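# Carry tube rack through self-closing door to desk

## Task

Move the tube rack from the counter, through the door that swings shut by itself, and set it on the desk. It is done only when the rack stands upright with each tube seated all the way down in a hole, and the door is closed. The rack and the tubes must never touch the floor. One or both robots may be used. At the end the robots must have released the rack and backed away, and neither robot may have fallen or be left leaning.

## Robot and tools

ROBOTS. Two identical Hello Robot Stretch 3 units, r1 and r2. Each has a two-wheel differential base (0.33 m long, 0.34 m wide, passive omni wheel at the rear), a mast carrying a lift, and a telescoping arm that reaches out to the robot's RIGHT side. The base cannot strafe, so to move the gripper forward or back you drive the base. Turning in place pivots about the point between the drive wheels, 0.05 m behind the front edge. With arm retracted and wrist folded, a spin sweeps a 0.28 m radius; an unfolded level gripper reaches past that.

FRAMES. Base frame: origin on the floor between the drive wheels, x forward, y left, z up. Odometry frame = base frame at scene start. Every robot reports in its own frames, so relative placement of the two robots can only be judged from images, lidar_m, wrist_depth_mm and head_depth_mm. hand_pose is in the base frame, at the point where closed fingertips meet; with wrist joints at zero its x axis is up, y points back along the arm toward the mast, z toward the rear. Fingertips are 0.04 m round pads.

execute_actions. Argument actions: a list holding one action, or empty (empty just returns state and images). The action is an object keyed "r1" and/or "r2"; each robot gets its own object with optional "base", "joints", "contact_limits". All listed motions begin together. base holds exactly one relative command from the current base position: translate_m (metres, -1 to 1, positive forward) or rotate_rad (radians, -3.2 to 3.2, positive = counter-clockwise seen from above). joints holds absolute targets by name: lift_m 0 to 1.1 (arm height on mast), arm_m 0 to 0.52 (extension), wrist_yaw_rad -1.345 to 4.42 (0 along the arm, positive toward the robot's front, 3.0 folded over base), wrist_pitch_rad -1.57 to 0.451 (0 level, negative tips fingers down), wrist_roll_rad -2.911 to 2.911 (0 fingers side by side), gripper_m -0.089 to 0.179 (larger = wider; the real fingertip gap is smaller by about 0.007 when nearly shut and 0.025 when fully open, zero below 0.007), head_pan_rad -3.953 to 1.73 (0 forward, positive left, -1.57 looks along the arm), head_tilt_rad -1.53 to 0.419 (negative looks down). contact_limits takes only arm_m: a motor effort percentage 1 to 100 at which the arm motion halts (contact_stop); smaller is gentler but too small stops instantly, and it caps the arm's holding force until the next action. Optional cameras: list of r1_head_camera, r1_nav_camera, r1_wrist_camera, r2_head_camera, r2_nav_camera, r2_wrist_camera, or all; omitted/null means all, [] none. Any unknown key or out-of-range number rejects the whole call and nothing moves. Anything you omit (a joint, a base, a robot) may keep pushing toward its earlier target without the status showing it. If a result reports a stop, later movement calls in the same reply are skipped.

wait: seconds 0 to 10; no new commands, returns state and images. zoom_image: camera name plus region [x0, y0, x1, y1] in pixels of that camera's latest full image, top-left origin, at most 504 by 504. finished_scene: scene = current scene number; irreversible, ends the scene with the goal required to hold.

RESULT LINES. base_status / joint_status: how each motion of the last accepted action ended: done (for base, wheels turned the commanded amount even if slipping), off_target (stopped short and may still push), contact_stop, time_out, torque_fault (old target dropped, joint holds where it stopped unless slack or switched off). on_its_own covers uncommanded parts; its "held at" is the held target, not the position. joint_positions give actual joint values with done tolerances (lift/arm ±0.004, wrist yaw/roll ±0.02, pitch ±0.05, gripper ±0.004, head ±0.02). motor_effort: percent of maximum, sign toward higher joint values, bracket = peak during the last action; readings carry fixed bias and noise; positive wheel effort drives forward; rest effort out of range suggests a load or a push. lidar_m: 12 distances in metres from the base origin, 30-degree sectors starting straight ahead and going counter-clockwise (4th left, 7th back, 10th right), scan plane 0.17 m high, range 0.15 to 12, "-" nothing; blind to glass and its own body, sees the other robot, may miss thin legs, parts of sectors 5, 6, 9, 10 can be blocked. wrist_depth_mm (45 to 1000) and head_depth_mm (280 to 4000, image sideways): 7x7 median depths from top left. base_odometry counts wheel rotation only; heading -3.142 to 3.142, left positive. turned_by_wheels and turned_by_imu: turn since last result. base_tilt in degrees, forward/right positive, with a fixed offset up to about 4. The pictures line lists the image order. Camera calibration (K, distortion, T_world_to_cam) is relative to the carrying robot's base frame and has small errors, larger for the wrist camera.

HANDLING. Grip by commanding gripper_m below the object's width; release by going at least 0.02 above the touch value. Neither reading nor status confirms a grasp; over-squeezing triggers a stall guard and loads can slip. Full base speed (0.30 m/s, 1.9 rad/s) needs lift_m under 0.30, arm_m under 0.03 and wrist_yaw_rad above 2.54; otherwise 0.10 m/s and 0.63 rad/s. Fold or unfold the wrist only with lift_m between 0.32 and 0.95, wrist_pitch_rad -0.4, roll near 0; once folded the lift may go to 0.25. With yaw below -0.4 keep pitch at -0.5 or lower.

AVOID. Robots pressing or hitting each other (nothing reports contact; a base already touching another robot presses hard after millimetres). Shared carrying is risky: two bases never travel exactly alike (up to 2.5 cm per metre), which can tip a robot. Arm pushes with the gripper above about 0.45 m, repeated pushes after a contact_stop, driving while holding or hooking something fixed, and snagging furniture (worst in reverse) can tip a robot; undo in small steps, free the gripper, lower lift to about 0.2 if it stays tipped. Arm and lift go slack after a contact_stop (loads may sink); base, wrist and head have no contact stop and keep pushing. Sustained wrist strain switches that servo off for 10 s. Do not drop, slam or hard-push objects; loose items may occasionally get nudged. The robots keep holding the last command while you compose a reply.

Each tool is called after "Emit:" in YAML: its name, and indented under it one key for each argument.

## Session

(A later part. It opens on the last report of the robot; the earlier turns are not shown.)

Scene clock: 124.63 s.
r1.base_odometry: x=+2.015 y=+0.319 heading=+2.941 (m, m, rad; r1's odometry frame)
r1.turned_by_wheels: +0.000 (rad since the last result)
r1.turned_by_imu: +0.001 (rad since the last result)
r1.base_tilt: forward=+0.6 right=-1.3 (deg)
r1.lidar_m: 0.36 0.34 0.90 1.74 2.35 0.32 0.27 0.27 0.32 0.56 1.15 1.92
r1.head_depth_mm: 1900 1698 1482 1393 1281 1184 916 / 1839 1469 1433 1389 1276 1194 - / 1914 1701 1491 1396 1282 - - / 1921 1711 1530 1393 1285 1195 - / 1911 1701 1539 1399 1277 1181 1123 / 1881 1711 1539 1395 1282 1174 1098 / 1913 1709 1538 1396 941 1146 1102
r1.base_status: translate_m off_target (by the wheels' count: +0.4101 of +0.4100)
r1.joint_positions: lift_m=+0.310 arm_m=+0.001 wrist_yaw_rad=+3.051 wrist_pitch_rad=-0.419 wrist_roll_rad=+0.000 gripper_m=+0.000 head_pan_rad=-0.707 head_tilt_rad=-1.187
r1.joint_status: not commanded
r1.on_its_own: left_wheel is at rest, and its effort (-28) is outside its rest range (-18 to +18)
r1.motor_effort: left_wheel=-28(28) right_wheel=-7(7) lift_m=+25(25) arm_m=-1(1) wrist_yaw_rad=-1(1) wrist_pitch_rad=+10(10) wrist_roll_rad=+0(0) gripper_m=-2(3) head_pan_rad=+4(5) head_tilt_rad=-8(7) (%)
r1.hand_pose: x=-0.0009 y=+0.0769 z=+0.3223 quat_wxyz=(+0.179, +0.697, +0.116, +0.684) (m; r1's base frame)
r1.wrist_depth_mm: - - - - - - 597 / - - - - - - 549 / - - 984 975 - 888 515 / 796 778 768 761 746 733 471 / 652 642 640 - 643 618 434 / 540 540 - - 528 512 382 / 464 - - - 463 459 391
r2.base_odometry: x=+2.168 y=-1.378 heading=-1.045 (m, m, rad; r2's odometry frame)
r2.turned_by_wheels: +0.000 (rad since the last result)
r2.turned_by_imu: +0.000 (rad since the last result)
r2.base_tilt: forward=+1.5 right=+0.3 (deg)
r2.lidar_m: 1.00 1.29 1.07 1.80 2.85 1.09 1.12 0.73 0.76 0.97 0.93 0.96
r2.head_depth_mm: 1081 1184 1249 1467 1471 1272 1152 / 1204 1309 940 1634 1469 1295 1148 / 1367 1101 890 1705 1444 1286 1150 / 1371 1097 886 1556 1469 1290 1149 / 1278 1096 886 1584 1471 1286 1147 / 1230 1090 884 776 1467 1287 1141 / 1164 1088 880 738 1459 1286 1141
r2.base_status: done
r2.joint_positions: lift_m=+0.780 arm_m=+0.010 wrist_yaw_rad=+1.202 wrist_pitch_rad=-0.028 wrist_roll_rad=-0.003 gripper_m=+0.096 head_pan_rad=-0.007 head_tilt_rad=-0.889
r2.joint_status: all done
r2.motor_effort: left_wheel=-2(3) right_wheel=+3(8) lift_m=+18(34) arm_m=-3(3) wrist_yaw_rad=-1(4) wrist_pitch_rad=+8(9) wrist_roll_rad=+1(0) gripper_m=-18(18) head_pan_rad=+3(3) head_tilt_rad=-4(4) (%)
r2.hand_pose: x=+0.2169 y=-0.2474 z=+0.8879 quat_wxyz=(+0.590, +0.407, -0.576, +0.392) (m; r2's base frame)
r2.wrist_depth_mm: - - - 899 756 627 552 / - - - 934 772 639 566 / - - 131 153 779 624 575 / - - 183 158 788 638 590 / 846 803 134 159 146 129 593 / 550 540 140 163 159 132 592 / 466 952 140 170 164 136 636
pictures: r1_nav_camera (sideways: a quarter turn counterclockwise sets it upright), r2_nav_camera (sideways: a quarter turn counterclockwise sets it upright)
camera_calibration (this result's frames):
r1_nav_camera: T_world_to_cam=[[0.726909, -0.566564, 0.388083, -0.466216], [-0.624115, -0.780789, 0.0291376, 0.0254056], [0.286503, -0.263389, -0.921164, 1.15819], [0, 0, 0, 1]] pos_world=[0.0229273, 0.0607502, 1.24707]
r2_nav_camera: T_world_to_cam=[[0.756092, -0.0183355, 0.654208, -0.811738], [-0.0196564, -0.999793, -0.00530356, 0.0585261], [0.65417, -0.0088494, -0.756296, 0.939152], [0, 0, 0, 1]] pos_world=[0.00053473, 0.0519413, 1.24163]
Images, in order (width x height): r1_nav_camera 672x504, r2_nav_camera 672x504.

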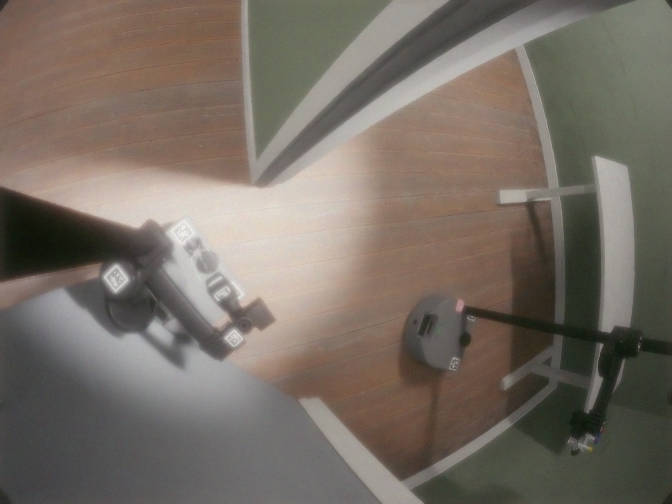

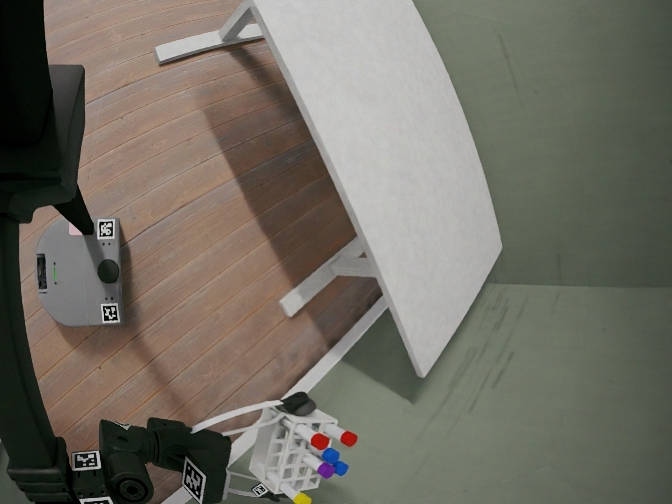

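Emit:
execute_actions:
  actions:
    - {"r2":{"base":{"rotate_rad":0.6},"joints":{"wrist_yaw_rad":0.6}},"r1":{"base":{"rotate_rad":-0.53}}}
  cameras: []

Emit:
execute_actions:
  actions:
    - {"r2":{"base":{"rotate_rad":1.5},"joints":{"wrist_yaw_rad":0,"lift_m":0.73,"head_pan_rad":-1.5,"head_tilt_rad":-0.7}},"r1":{"base":{"translate_m":0.3}}}
  cameras: []

Emit:
execute_actions:
  actions:
    - {"r2":{"joints":{"arm_m":0.32,"lift_m":0.685}},"r1":{"base":{"translate_m":0.3},"joints":{"head_pan_rad":-3,"head_tilt_rad":-0.8}}}
  cameras: ["r2_wrist_camera","r2_head_camera"]

Scene clock: 130.83 s.
r1.base_odometry: x=+2.015 y=+0.319 heading=+2.411 (m, m, rad; r1's odometry frame)
r1.turned_by_wheels: -0.530 (rad since the last result)
r1.turned_by_imu: -0.524 (rad since the last result)
r1.base_tilt: forward=+0.6 right=-1.3 (deg)
r1.lidar_m: 1.93 0.35 0.33 0.90 1.73 2.36 0.28 0.25 0.25 0.30 0.56 1.07
r1.head_depth_mm: 1727 1696 1006 984 909 841 770 / 1849 1704 1533 1373 1263 1194 - / 1911 1704 1533 1398 1282 - - / 1921 1709 1514 1399 1279 1199 - / 1917 1491 1476 1392 1285 1180 1120 / 1903 1444 1517 1397 1278 1184 1101 / 1844 1714 1536 1404 1281 1186 1083
r1.base_status: done
r1.joint_positions: lift_m=+0.310 arm_m=+0.001 wrist_yaw_rad=+3.051 wrist_pitch_rad=-0.419 wrist_roll_rad=+0.000 gripper_m=+0.000 head_pan_rad=-0.707 head_tilt_rad=-1.187
r1.joint_status: not commanded
r1.motor_effort: left_wheel=-15(18) right_wheel=-10(17) lift_m=+24(24) arm_m=-1(1) wrist_yaw_rad=+0(0) wrist_pitch_rad=+10(10) wrist_roll_rad=+0(0) gripper_m=-3(3) head_pan_rad=+4(5) head_tilt_rad=-8(7) (%)
r1.hand_pose: x=-0.0009 y=+0.0769 z=+0.3223 quat_wxyz=(+0.179, +0.697, +0.116, +0.684) (m; r1's base frame)
r1.wrist_depth_mm: - - - - 552 321 313 / - - - - 575 347 343 / - - - 967 600 370 835 / 784 765 765 764 596 412 718 / 640 644 634 - 568 467 615 / 536 535 - - 516 509 522 / 468 - - - 463 457 460
r2.base_odometry: x=+2.168 y=-1.378 heading=-0.445 (m, m, rad; r2's odometry frame)
r2.turned_by_wheels: +0.600 (rad since the last result)
r2.turned_by_imu: +0.599 (rad since the last result)
r2.base_tilt: forward=+1.5 right=+0.4 (deg)
r2.lidar_m: 1.29 1.07 1.96 2.30 1.09 1.12 0.73 0.78 0.95 0.93 0.98 1.00
r2.head_depth_mm: 1148 1104 891 765 1478 1295 1153 / 1150 1104 892 763 1472 1290 1146 / 1157 1100 889 780 1472 1291 1146 / 1165 1098 887 779 1471 1285 1146 / 1171 1094 884 778 1464 1288 1146 / 1173 1094 882 776 1463 1286 1145 / 1179 1090 881 775 1460 1284 1142
r2.base_status: done
r2.joint_positions: lift_m=+0.780 arm_m=+0.010 wrist_yaw_rad=+0.602 wrist_pitch_rad=-0.028 wrist_roll_rad=-0.003 gripper_m=+0.096 head_pan_rad=-0.007 head_tilt_rad=-0.889
r2.joint_status: all done
r2.motor_effort: left_wheel=-2(4) right_wheel=+3(9) lift_m=+18(18) arm_m=-3(3) wrist_yaw_rad=-1(3) wrist_pitch_rad=+8(8) wrist_roll_rad=+1(0) gripper_m=-18(18) head_pan_rad=+3(3) head_tilt_rad=-3(3) (%)
r2.hand_pose: x=+0.1233 y=-0.3658 z=+0.8879 quat_wxyz=(+0.680, +0.219, -0.671, +0.200) (m; r2's base frame)
r2.wrist_depth_mm: 992 - - 879 709 607 531 / - - - 902 742 607 536 / - - 131 154 747 594 552 / - - 159 158 738 612 560 / 841 800 135 160 146 130 564 / 548 544 140 163 158 133 560 / 408 876 141 170 164 136 616
pictures: none
No camera images: the call's "cameras" was empty. Leave "cameras" out to get every camera's image.

Scene clock: 134.80 s.
r1.base_odometry: x=+1.792 y=+0.519 heading=+2.410 (m, m, rad; r1's odometry frame)
r1.turned_by_wheels: +0.000 (rad since the last result)
r1.turned_by_imu: +0.000 (rad since the last result)
r1.base_tilt: forward=+0.6 right=-1.4 (deg)
r1.lidar_m: 1.63 2.16 2.36 0.24 0.26 0.33 0.27 0.27 0.30 0.48 0.87 0.88
r1.head_depth_mm: 1728 1698 1532 1393 1276 1168 877 / 1841 1696 1536 1395 1280 1195 - / 1811 1646 1477 1399 1284 - - / 1881 1706 1378 1398 1282 1199 - / 1914 1704 1503 1400 1285 1184 1124 / 1917 1703 1535 1395 1281 1185 1101 / 1915 1705 1538 1396 1279 1188 1104
r1.base_status: translate_m off_target (by the wheels' count: +0.3001 of +0.3000)
r1.joint_positions: lift_m=+0.310 arm_m=+0.001 wrist_yaw_rad=+3.051 wrist_pitch_rad=-0.419 wrist_roll_rad=+0.000 gripper_m=+0.000 head_pan_rad=-0.707 head_tilt_rad=-1.187
r1.joint_status: not commanded
r1.on_its_own: left_wheel is at rest, and its effort (-36) is outside its rest range (-18 to +18)
r1.motor_effort: left_wheel=-36(35) right_wheel=-7(7) lift_m=+25(25) arm_m=-1(1) wrist_yaw_rad=+0(0) wrist_pitch_rad=+10(9) wrist_roll_rad=+0(0) gripper_m=-2(3) head_pan_rad=+4(4) head_tilt_rad=-8(8) (%)
r1.hand_pose: x=-0.0009 y=+0.0769 z=+0.3223 quat_wxyz=(+0.179, +0.697, +0.116, +0.684) (m; r1's base frame)
r1.wrist_depth_mm: - - 257 281 - - - / - - 284 304 - - - / - 961 306 337 952 971 947 / 797 789 349 368 747 740 739 / 649 625 391 - 622 623 621 / 543 538 - - 529 528 532 / 472 - - - 460 465 449
r2.base_odometry: x=+2.168 y=-1.378 heading=+1.055 (m, m, rad; r2's odometry frame)
r2.turned_by_wheels: +1.500 (rad since the last result)
r2.turned_by_imu: +1.498 (rad since the last result)
r2.base_tilt: forward=+1.5 right=+0.4 (deg)
r2.lidar_m: 2.83 1.09 0.92 0.73 0.76 0.97 0.93 0.96 1.00 1.29 1.07 1.81
r2.head_depth_mm: 1090 1216 1202 917 764 1417 1246 / 1096 1224 1204 916 742 1387 1259 / 1104 1229 1196 913 590 1351 - / 1107 1235 1194 912 547 1357 1194 / 1115 1246 1188 911 780 1414 1215 / 1119 1254 1184 912 782 1411 1214 / 1125 1262 1183 909 779 1413 1219
r2.base_status: done
r2.joint_positions: lift_m=+0.730 arm_m=+0.010 wrist_yaw_rad=+0.002 wrist_pitch_rad=-0.028 wrist_roll_rad=-0.003 gripper_m=+0.096 head_pan_rad=-1.493 head_tilt_rad=-0.705
r2.joint_status: all done
r2.motor_effort: left_wheel=-1(6) right_wheel=+3(8) lift_m=+18(17) arm_m=-3(3) wrist_yaw_rad=-2(1) wrist_pitch_rad=+9(9) wrist_roll_rad=+1(0) gripper_m=-18(18) head_pan_rad=-2(32) head_tilt_rad=+1(12) (%)
r2.hand_pose: x=-0.0209 y=-0.4107 z=+0.8378 quat_wxyz=(+0.709, +0.011, -0.706, -0.009) (m; r2's base frame)
r2.wrist_depth_mm: - - 996 997 992 987 979 / - - - - 999 971 991 / - - 131 153 - - - / - - 179 158 951 687 853 / 651 628 135 159 146 130 504 / 426 419 141 163 159 132 374 / 332 293 141 170 164 136 272
pictures: none
No camera images: the call's "cameras" was empty. Leave "cameras" out to get every camera's image.

Scene clock: 139.03 s.
r1.base_odometry: x=+1.568 y=+0.720 heading=+2.411 (m, m, rad; r1's odometry frame)
r1.turned_by_wheels: +0.000 (rad since the last result)
r1.turned_by_imu: +0.001 (rad since the last result)
r1.base_tilt: forward=+0.6 right=-1.3 (deg)
r1.lidar_m: 1.33 1.84 2.35 0.98 0.36 0.35 0.34 0.36 0.49 1.09 0.70 1.73
r1.head_depth_mm: - 297 338 395 474 592 775 / - 301 345 404 487 614 811 / - 306 352 414 502 638 830 / 286 312 360 424 517 662 917 / 289 318 367 435 533 689 967 / 291 324 375 447 550 717 1026 / 294 331 385 459 569 751 1086
r1.base_status: done
r1.joint_positions: lift_m=+0.310 arm_m=+0.001 wrist_yaw_rad=+3.051 wrist_pitch_rad=-0.419 wrist_roll_rad=+0.000 gripper_m=+0.000 head_pan_rad=-2.993 head_tilt_rad=-0.804
r1.joint_status: all done
r1.motor_effort: left_wheel=+1(28) right_wheel=-2(5) lift_m=+25(25) arm_m=-1(1) wrist_yaw_rad=+0(1) wrist_pitch_rad=+10(10) wrist_roll_rad=+0(0) gripper_m=-3(2) head_pan_rad=-4(55) head_tilt_rad=+3(34) (%)
r1.hand_pose: x=-0.0009 y=+0.0769 z=+0.3223 quat_wxyz=(+0.179, +0.697, +0.116, +0.684) (m; r1's base frame)
r1.wrist_depth_mm: 383 - - - - - - / 389 - - - - - - / 382 499 986 991 966 937 950 / 356 506 787 764 748 735 731 / 359 532 654 - 608 621 632 / 387 509 - - 522 530 520 / 421 - - - 451 452 452
r2.base_odometry: x=+2.168 y=-1.378 heading=+1.055 (m, m, rad; r2's odometry frame)
r2.turned_by_wheels: +0.000 (rad since the last result)
r2.turned_by_imu: +0.000 (rad since the last result)
r2.base_tilt: forward=+1.4 right=+0.3 (deg)
r2.lidar_m: 2.83 0.70 0.85 0.73 0.76 0.96 0.93 0.96 1.00 1.29 1.07 1.82
r2.head_depth_mm: 1091 1218 1200 917 765 1455 - / 1099 1225 1194 947 - 1419 1222 / 1103 1233 1197 817 - 1416 1216 / 1110 1238 1188 845 783 1412 1220 / 1116 1248 1186 911 780 1412 1218 / 1121 1251 1187 907 780 1412 1216 / 1128 1263 1179 907 778 1402 1216
r2.base_status: not commanded
r2.joint_positions: lift_m=+0.685 arm_m=+0.320 wrist_yaw_rad=+0.001 wrist_pitch_rad=-0.028 wrist_roll_rad=-0.003 gripper_m=+0.096 head_pan_rad=-1.493 head_tilt_rad=-0.705
r2.joint_status: all done
r2.motor_effort: left_wheel=-2(2) right_wheel=+3(3) lift_m=+18(15) arm_m=+3(1) wrist_yaw_rad=+0(1) wrist_pitch_rad=+9(8) wrist_roll_rad=+1(0) gripper_m=-18(18) head_pan_rad=-2(2) head_tilt_rad=+2(1) (%)
r2.hand_pose: x=-0.0212 y=-0.7201 z=+0.7927 quat_wxyz=(+0.709, +0.011, -0.706, -0.010) (m; r2's base frame)
r2.wrist_depth_mm: 707 700 708 693 695 687 674 / 725 727 709 716 701 689 689 / 748 749 132 153 722 700 710 / 769 762 182 157 698 510 622 / 480 464 134 159 147 130 373 / 317 310 140 163 159 133 277 / 240 217 140 169 164 137 195
pictures: r2_head_camera (sideways: a quarter turn clockwise sets it upright), r2_wrist_camera
camera_calibration (this result's frames):
r2_head_camera: T_world_to_cam=[[-0.059028, 0.628723, -0.775386, 1.02754], [0.996055, 0.0886466, -0.00394774, 0.012203], [0.0662533, -0.772561, -0.631475, 0.781167], [0, 0, 0, 1]] pos_world=[-0.00325626, -0.0436192, 1.29007]
r2_wrist_camera: T_world_to_cam=[[-0.99798, -0.0401724, -0.0492183, -0.00126004], [0.0421632, 0.160712, -0.9861, 0.936952], [0.047524, -0.986183, -0.158694, -0.415584], [0, 0, 0, 1]] pos_world=[-0.0210122, -0.560473, 0.857916]
Images, in order (width x height): r2_head_camera 896x504, r2_wrist_camera 644x364.

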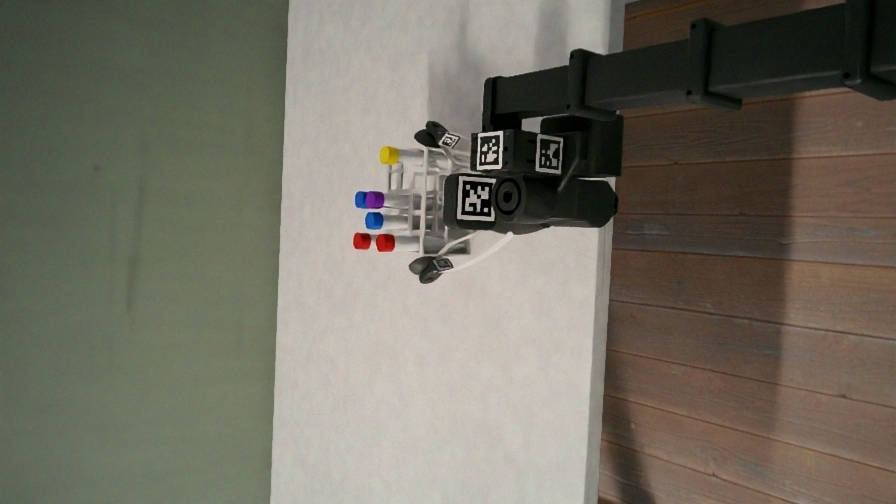

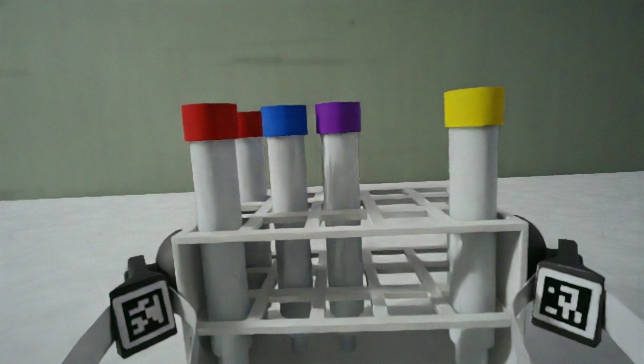

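Emit:
execute_actions:
  actions:
    - {"r2":{"joints":{"lift_m":0.663}}}
  cameras: []

Emit:
execute_actions:
  actions:
    - {"r2":{"joints":{"gripper_m":0.179}}}
  cameras: []

Emit:
execute_actions:
  actions:
    - {"r2":{"joints":{"arm_m":0.003}},"r1":{"base":{"translate_m":0.25}}}
  cameras: ["r2_wrist_camera","r1_nav_camera"]

Emit:
execute_actions:
  actions:
    - {"r2":{"base":{"translate_m":-0.1},"joints":{"wrist_yaw_rad":1.5,"gripper_m":0.03}}}
  cameras: ["r2_head_camera"]

Scene clock: 147.40 s.
r1.base_odometry: x=+1.568 y=+0.720 heading=+2.411 (m, m, rad; r1's odometry frame)
r1.turned_by_wheels: +0.000 (rad since the last result)
r1.turned_by_imu: +0.000 (rad since the last result)
r1.base_tilt: forward=+0.5 right=-1.3 (deg)
r1.lidar_m: 1.33 1.84 2.35 0.98 0.36 0.35 0.34 0.36 0.49 1.09 0.70 1.73
r1.head_depth_mm: - 296 338 395 473 593 774 / - 301 345 404 488 614 810 / - 307 352 414 502 638 832 / 286 312 360 424 518 663 918 / 289 318 367 435 534 688 968 / 291 324 376 446 551 717 1023 / 294 330 384 459 569 748 1090
r1.base_status: not commanded
r1.joint_positions: lift_m=+0.310 arm_m=+0.001 wrist_yaw_rad=+3.051 wrist_pitch_rad=-0.419 wrist_roll_rad=+0.000 gripper_m=+0.000 head_pan_rad=-2.993 head_tilt_rad=-0.804
r1.joint_status: not commanded
r1.motor_effort: left_wheel=+1(1) right_wheel=-2(2) lift_m=+24(25) arm_m=-1(1) wrist_yaw_rad=+0(0) wrist_pitch_rad=+10(9) wrist_roll_rad=+0(0) gripper_m=-2(2) head_pan_rad=-4(4) head_tilt_rad=+3(3) (%)
r1.hand_pose: x=-0.0009 y=+0.0769 z=+0.3223 quat_wxyz=(+0.179, +0.697, +0.116, +0.684) (m; r1's base frame)
r1.wrist_depth_mm: 386 - - - - - - / 391 - - - - - - / 381 506 990 - 966 980 949 / 357 504 796 778 767 763 722 / 355 518 630 - 618 621 620 / 383 513 - - 522 522 521 / 427 - - - 454 457 462
r2.base_odometry: x=+2.168 y=-1.378 heading=+1.055 (m, m, rad; r2's odometry frame)
r2.turned_by_wheels: +0.000 (rad since the last result)
r2.turned_by_imu: +0.000 (rad since the last result)
r2.base_tilt: forward=+1.5 right=+0.4 (deg)
r2.lidar_m: 2.83 0.70 0.85 0.73 0.76 0.97 0.93 0.96 1.00 1.28 1.07 1.82
r2.head_depth_mm: 1093 1213 1205 918 765 1452 - / 1100 1222 1202 932 - 1417 1220 / 1102 1234 1196 848 - 1417 1223 / 1111 1235 1192 856 781 1415 1226 / 1115 1246 1186 909 781 1412 1222 / 1124 1251 1184 910 779 1416 1215 / 1126 1259 1181 909 776 1407 1216
r2.base_status: not commanded
r2.joint_positions: lift_m=+0.663 arm_m=+0.320 wrist_yaw_rad=+0.001 wrist_pitch_rad=-0.021 wrist_roll_rad=-0.003 gripper_m=+0.096 head_pan_rad=-1.493 head_tilt_rad=-0.705
r2.joint_status: all done
r2.motor_effort: left_wheel=-2(2) right_wheel=+3(3) lift_m=+17(20) arm_m=+3(3) wrist_yaw_rad=+0(1) wrist_pitch_rad=+6(9) wrist_roll_rad=+1(0) gripper_m=-18(18) head_pan_rad=-2(2) head_tilt_rad=+1(2) (%)
r2.hand_pose: x=-0.0212 y=-0.7203 z=+0.7727 quat_wxyz=(+0.709, +0.008, -0.706, -0.007) (m; r2's base frame)
r2.wrist_depth_mm: 712 705 702 690 682 681 676 / 736 719 716 713 701 693 690 / 746 742 131 153 720 704 718 / 758 766 175 157 610 444 548 / 422 405 135 159 145 128 323 / 270 267 140 162 158 132 238 / 209 185 141 168 163 137 166
pictures: none
No camera images: the call's "cameras" was empty. Leave "cameras" out to get every camera's image.

Scene clock: 148.73 s.
r1.base_odometry: x=+1.568 y=+0.720 heading=+2.411 (m, m, rad; r1's odometry frame)
r1.turned_by_wheels: +0.000 (rad since the last result)
r1.turned_by_imu: +0.000 (rad since the last result)
r1.base_tilt: forward=+0.5 right=-1.3 (deg)
r1.lidar_m: 1.33 1.84 2.35 0.97 0.35 0.36 0.34 0.36 0.49 1.09 0.70 1.73
r1.head_depth_mm: - 297 338 395 474 592 774 / - 301 345 404 487 615 811 / - 307 352 414 503 638 832 / 286 312 360 425 518 663 915 / 289 318 368 435 534 690 969 / 291 324 376 446 551 719 1025 / 294 330 384 459 570 748 1090
r1.base_status: not commanded
r1.joint_positions: lift_m=+0.310 arm_m=+0.001 wrist_yaw_rad=+3.051 wrist_pitch_rad=-0.419 wrist_roll_rad=+0.000 gripper_m=+0.000 head_pan_rad=-2.993 head_tilt_rad=-0.804
r1.joint_status: not commanded
r1.motor_effort: left_wheel=+1(1) right_wheel=-2(2) lift_m=+24(25) arm_m=-1(1) wrist_yaw_rad=-1(0) wrist_pitch_rad=+10(9) wrist_roll_rad=+0(0) gripper_m=-3(3) head_pan_rad=-4(4) head_tilt_rad=+3(3) (%)
r1.hand_pose: x=-0.0009 y=+0.0769 z=+0.3223 quat_wxyz=(+0.179, +0.697, +0.116, +0.684) (m; r1's base frame)
r1.wrist_depth_mm: 385 - - - - - - / 393 - - - - - - / 385 505 992 997 - 942 943 / 353 513 771 752 752 748 746 / 362 521 646 - 616 611 629 / 387 506 - - 529 530 527 / 425 - - - 465 461 464
r2.base_odometry: x=+2.168 y=-1.378 heading=+1.055 (m, m, rad; r2's odometry frame)
r2.turned_by_wheels: +0.000 (rad since the last result)
r2.turned_by_imu: +0.000 (rad since the last result)
r2.base_tilt: forward=+1.4 right=+0.4 (deg)
r2.lidar_m: 2.83 0.70 0.84 0.73 0.76 0.97 0.93 0.96 1.00 1.29 1.06 1.82
r2.head_depth_mm: 1093 1220 1202 919 767 1451 - / 1095 1226 1200 949 - 1424 1221 / 1101 1229 1190 844 - 1413 1221 / 1109 1240 1191 851 781 1423 1219 / 1119 1247 1188 912 780 1415 1219 / 1116 1256 1188 910 780 1411 1213 / 1130 1262 1182 909 777 1410 1217
r2.base_status: not commanded
r2.joint_positions: lift_m=+0.663 arm_m=+0.320 wrist_yaw_rad=+0.001 wrist_pitch_rad=-0.021 wrist_roll_rad=-0.003 gripper_m=+0.179 head_pan_rad=-1.493 head_tilt_rad=-0.705
r2.joint_status: all done
r2.motor_effort: left_wheel=-2(1) right_wheel=+2(3) lift_m=+17(17) arm_m=+3(3) wrist_yaw_rad=-1(0) wrist_pitch_rad=+6(6) wrist_roll_rad=+0(0) gripper_m=+0(94) head_pan_rad=-2(2) head_tilt_rad=+1(1) (%)
r2.hand_pose: x=-0.0212 y=-0.7203 z=+0.7727 quat_wxyz=(+0.709, +0.008, -0.706, -0.007) (m; r2's base frame)
r2.wrist_depth_mm: 717 706 700 689 694 690 678 / 726 717 720 711 699 690 686 / 754 751 128 152 723 701 716 / 761 756 132 156 615 445 546 / 418 406 133 158 145 130 344 / 271 243 139 162 157 133 - / - 187 140 168 162 137 167
pictures: none
No camera images: the call's "cameras" was empty. Leave "cameras" out to get every camera's image.

Scene clock: 152.47 s.
r1.base_odometry: x=+1.382 y=+0.887 heading=+2.411 (m, m, rad; r1's odometry frame)
r1.turned_by_wheels: +0.000 (rad since the last result)
r1.turned_by_imu: +0.001 (rad since the last result)
r1.base_tilt: forward=+0.6 right=-1.3 (deg)
r1.lidar_m: 1.08 1.58 2.19 1.89 0.72 0.56 0.59 0.62 0.84 0.63 0.57 1.57
r1.head_depth_mm: 477 537 612 717 859 991 1123 / 485 545 625 731 882 1110 1157 / 492 555 639 749 908 1154 1177 / 500 566 651 769 938 1199 1160 / 509 576 665 788 965 1248 1158 / 516 588 680 809 999 1251 1158 / 526 599 695 831 1030 1277 1156
r1.base_status: done
r1.joint_positions: lift_m=+0.310 arm_m=+0.001 wrist_yaw_rad=+3.051 wrist_pitch_rad=-0.419 wrist_roll_rad=+0.000 gripper_m=+0.000 head_pan_rad=-2.993 head_tilt_rad=-0.803
r1.joint_status: not commanded
r1.motor_effort: left_wheel=+1(9) right_wheel=-2(3) lift_m=+25(25) arm_m=-1(1) wrist_yaw_rad=+0(0) wrist_pitch_rad=+9(9) wrist_roll_rad=+0(0) gripper_m=-2(2) head_pan_rad=-5(4) head_tilt_rad=+3(3) (%)
r1.hand_pose: x=-0.0009 y=+0.0769 z=+0.3223 quat_wxyz=(+0.179, +0.697, +0.116, +0.684) (m; r1's base frame)
r1.wrist_depth_mm: 766 - - - - - - / 781 - - - - - - / 769 955 - 972 - 938 991 / 731 779 774 772 759 742 736 / 640 649 647 - 624 620 624 / 536 537 - - 530 524 526 / 473 - - - 454 461 451
r2.base_odometry: x=+2.168 y=-1.378 heading=+1.055 (m, m, rad; r2's odometry frame)
r2.turned_by_wheels: +0.000 (rad since the last result)
r2.turned_by_imu: +0.000 (rad since the last result)
r2.base_tilt: forward=+1.4 right=+0.4 (deg)
r2.lidar_m: 2.83 0.58 0.84 0.73 0.76 0.96 0.93 0.96 1.00 1.29 1.07 1.81
r2.head_depth_mm: 1092 1214 1202 919 766 1420 1227 / 1097 1220 1196 916 762 1398 1222 / 1103 1230 1194 852 763 1420 - / 1108 1237 1192 855 783 1410 1230 / 1118 1249 1189 913 781 1389 1220 / 1124 1257 1192 910 781 1417 1212 / 1131 1261 1183 909 778 1406 1214
r2.base_status: not commanded
r2.joint_positions: lift_m=+0.663 arm_m=+0.003 wrist_yaw_rad=+0.001 wrist_pitch_rad=-0.021 wrist_roll_rad=-0.003 gripper_m=+0.179 head_pan_rad=-1.493 head_tilt_rad=-0.705
r2.joint_status: all done
r2.motor_effort: left_wheel=-1(2) right_wheel=+2(3) lift_m=+17(17) arm_m=-4(7) wrist_yaw_rad=+0(0) wrist_pitch_rad=+6(6) wrist_roll_rad=+1(0) gripper_m=+0(0) head_pan_rad=-2(2) head_tilt_rad=+1(3) (%)
r2.hand_pose: x=-0.0213 y=-0.4040 z=+0.7727 quat_wxyz=(+0.709, +0.008, -0.706, -0.007) (m; r2's base frame)
r2.wrist_depth_mm: - - - 990 - 986 984 / - - - - - - - / - - - - - - - / 964 843 767 491 542 592 550 / 424 410 386 368 353 339 349 / 290 283 281 279 275 273 - / 749 - - - - - -
pictures: r1_nav_camera (sideways: a quarter turn counterclockwise sets it upright), r2_wrist_camera
camera_calibration (this result's frames):
r1_nav_camera: T_world_to_cam=[[-0.69429, -0.145728, 0.704787, -0.870135], [-0.167009, 0.985176, 0.0391816, 0.00952385], [-0.700049, -0.0905026, -0.708336, 0.887544], [0, 0, 0, 1]] pos_world=[0.0187881, -0.0558607, 1.24157]
r2_wrist_camera: T_world_to_cam=[[-0.997986, -0.0403745, -0.0489216, 0.0101003], [0.0421965, 0.153264, -0.987284, 0.864303], [0.047359, -0.98736, -0.151252, -0.113222], [0, 0, 0, 1]] pos_world=[-0.0210285, -0.24385, 0.836681]
Images, in order (width x height): r1_nav_camera 672x504, r2_wrist_camera 644x364.

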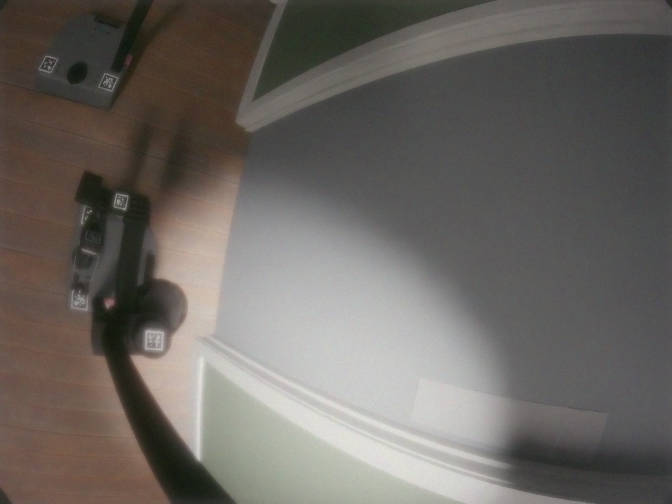

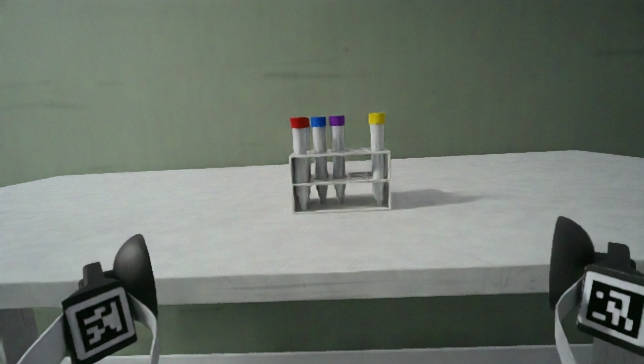

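Scene clock: 154.67 s.
r1.base_odometry: x=+1.382 y=+0.887 heading=+2.411 (m, m, rad; r1's odometry frame)
r1.turned_by_wheels: +0.000 (rad since the last result)
r1.turned_by_imu: +0.000 (rad since the last result)
r1.base_tilt: forward=+0.6 right=-1.3 (deg)
r1.lidar_m: 1.08 1.58 2.19 1.89 0.72 0.56 0.59 0.62 0.85 0.72 0.67 1.57
r1.head_depth_mm: 477 536 612 714 858 993 1119 / 484 546 625 733 884 1109 1157 / 492 555 638 749 910 1154 1186 / 501 565 651 770 939 1200 1162 / 509 576 666 789 966 1251 1160 / 518 588 681 808 999 1250 1159 / 526 599 695 831 1032 1279 1158
r1.base_status: not commanded
r1.joint_positions: lift_m=+0.310 arm_m=+0.001 wrist_yaw_rad=+3.051 wrist_pitch_rad=-0.419 wrist_roll_rad=+0.000 gripper_m=+0.000 head_pan_rad=-2.993 head_tilt_rad=-0.803
r1.joint_status: not commanded
r1.motor_effort: left_wheel=+1(1) right_wheel=-2(2) lift_m=+25(25) arm_m=-1(1) wrist_yaw_rad=+0(0) wrist_pitch_rad=+9(10) wrist_roll_rad=+0(0) gripper_m=-2(2) head_pan_rad=-5(4) head_tilt_rad=+3(3) (%)
r1.hand_pose: x=-0.0009 y=+0.0769 z=+0.3223 quat_wxyz=(+0.179, +0.697, +0.116, +0.684) (m; r1's base frame)
r1.wrist_depth_mm: 774 - - - - - - / 775 - - - - - - / 755 938 964 986 994 950 942 / 717 782 768 771 746 758 729 / 648 641 640 - 623 623 615 / 548 539 - - 529 521 524 / 463 - - - 457 452 458
r2.base_odometry: x=+2.119 y=-1.464 heading=+1.055 (m, m, rad; r2's odometry frame)
r2.turned_by_wheels: +0.000 (rad since the last result)
r2.turned_by_imu: +0.000 (rad since the last result)
r2.base_tilt: forward=+1.4 right=+0.4 (deg)
r2.lidar_m: 2.90 0.67 0.85 0.72 0.76 0.86 0.83 0.86 0.95 1.29 1.14 1.81
r2.head_depth_mm: 1092 1217 1204 921 764 1392 1222 / 1098 1226 1196 917 763 1418 1218 / 1104 1234 1193 918 760 1423 1243 / 1110 1237 1188 859 784 1413 1222 / 1117 1250 1187 855 781 1415 1217 / 1121 1253 1188 911 781 1411 1215 / 1136 1260 1183 907 781 1410 1216
r2.base_status: done
r2.joint_positions: lift_m=+0.663 arm_m=+0.003 wrist_yaw_rad=+1.498 wrist_pitch_rad=-0.021 wrist_roll_rad=-0.003 gripper_m=+0.030 head_pan_rad=-1.493 head_tilt_rad=-0.705
r2.joint_status: all done
r2.motor_effort: left_wheel=-2(7) right_wheel=+3(4) lift_m=+16(17) arm_m=-3(3) wrist_yaw_rad=+2(4) wrist_pitch_rad=+6(7) wrist_roll_rad=+1(0) gripper_m=+0(95) head_pan_rad=-2(2) head_tilt_rad=+1(1) (%)
r2.hand_pose: x=+0.2336 y=-0.1670 z=+0.7727 quat_wxyz=(+0.524, +0.486, -0.512, +0.477) (m; r2's base frame)
r2.wrist_depth_mm: - - - - - - - / - - - - - - - / - - - - - - - / - - - - - 829 551 / - - - - - - - / 707 - - - - - - / 619 - - - - - -
pictures: r2_head_camera (sideways: a quarter turn clockwise sets it upright)
camera_calibration (this result's frames):
r2_head_camera: T_world_to_cam=[[-0.0590214, 0.628658, -0.775439, 1.02761], [0.996056, 0.0886438, -0.00394866, 0.0122042], [0.0662555, -0.772613, -0.63141, 0.781083], [0, 0, 0, 1]] pos_world=[-0.0032563, -0.0436201, 1.29008]
Images, in order (width x height): r2_head_camera 896x504.

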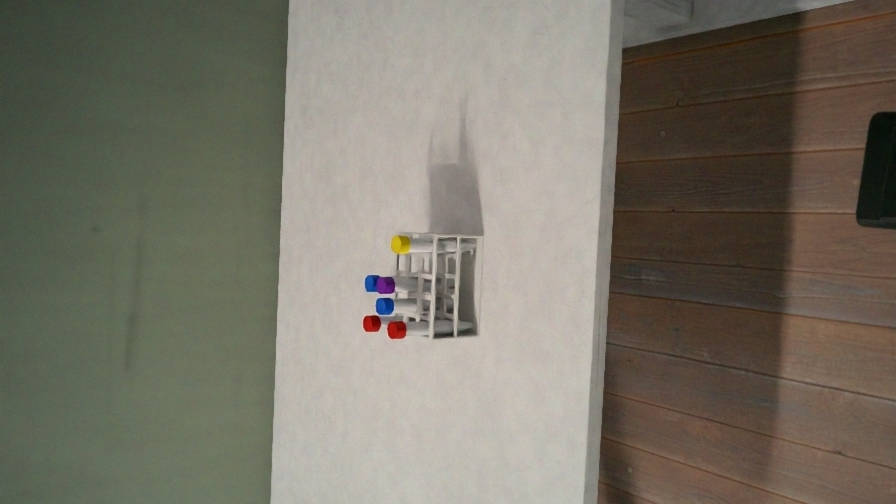

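Emit:
finished_scene:
  scene: 2

The scene is finished: the task was done.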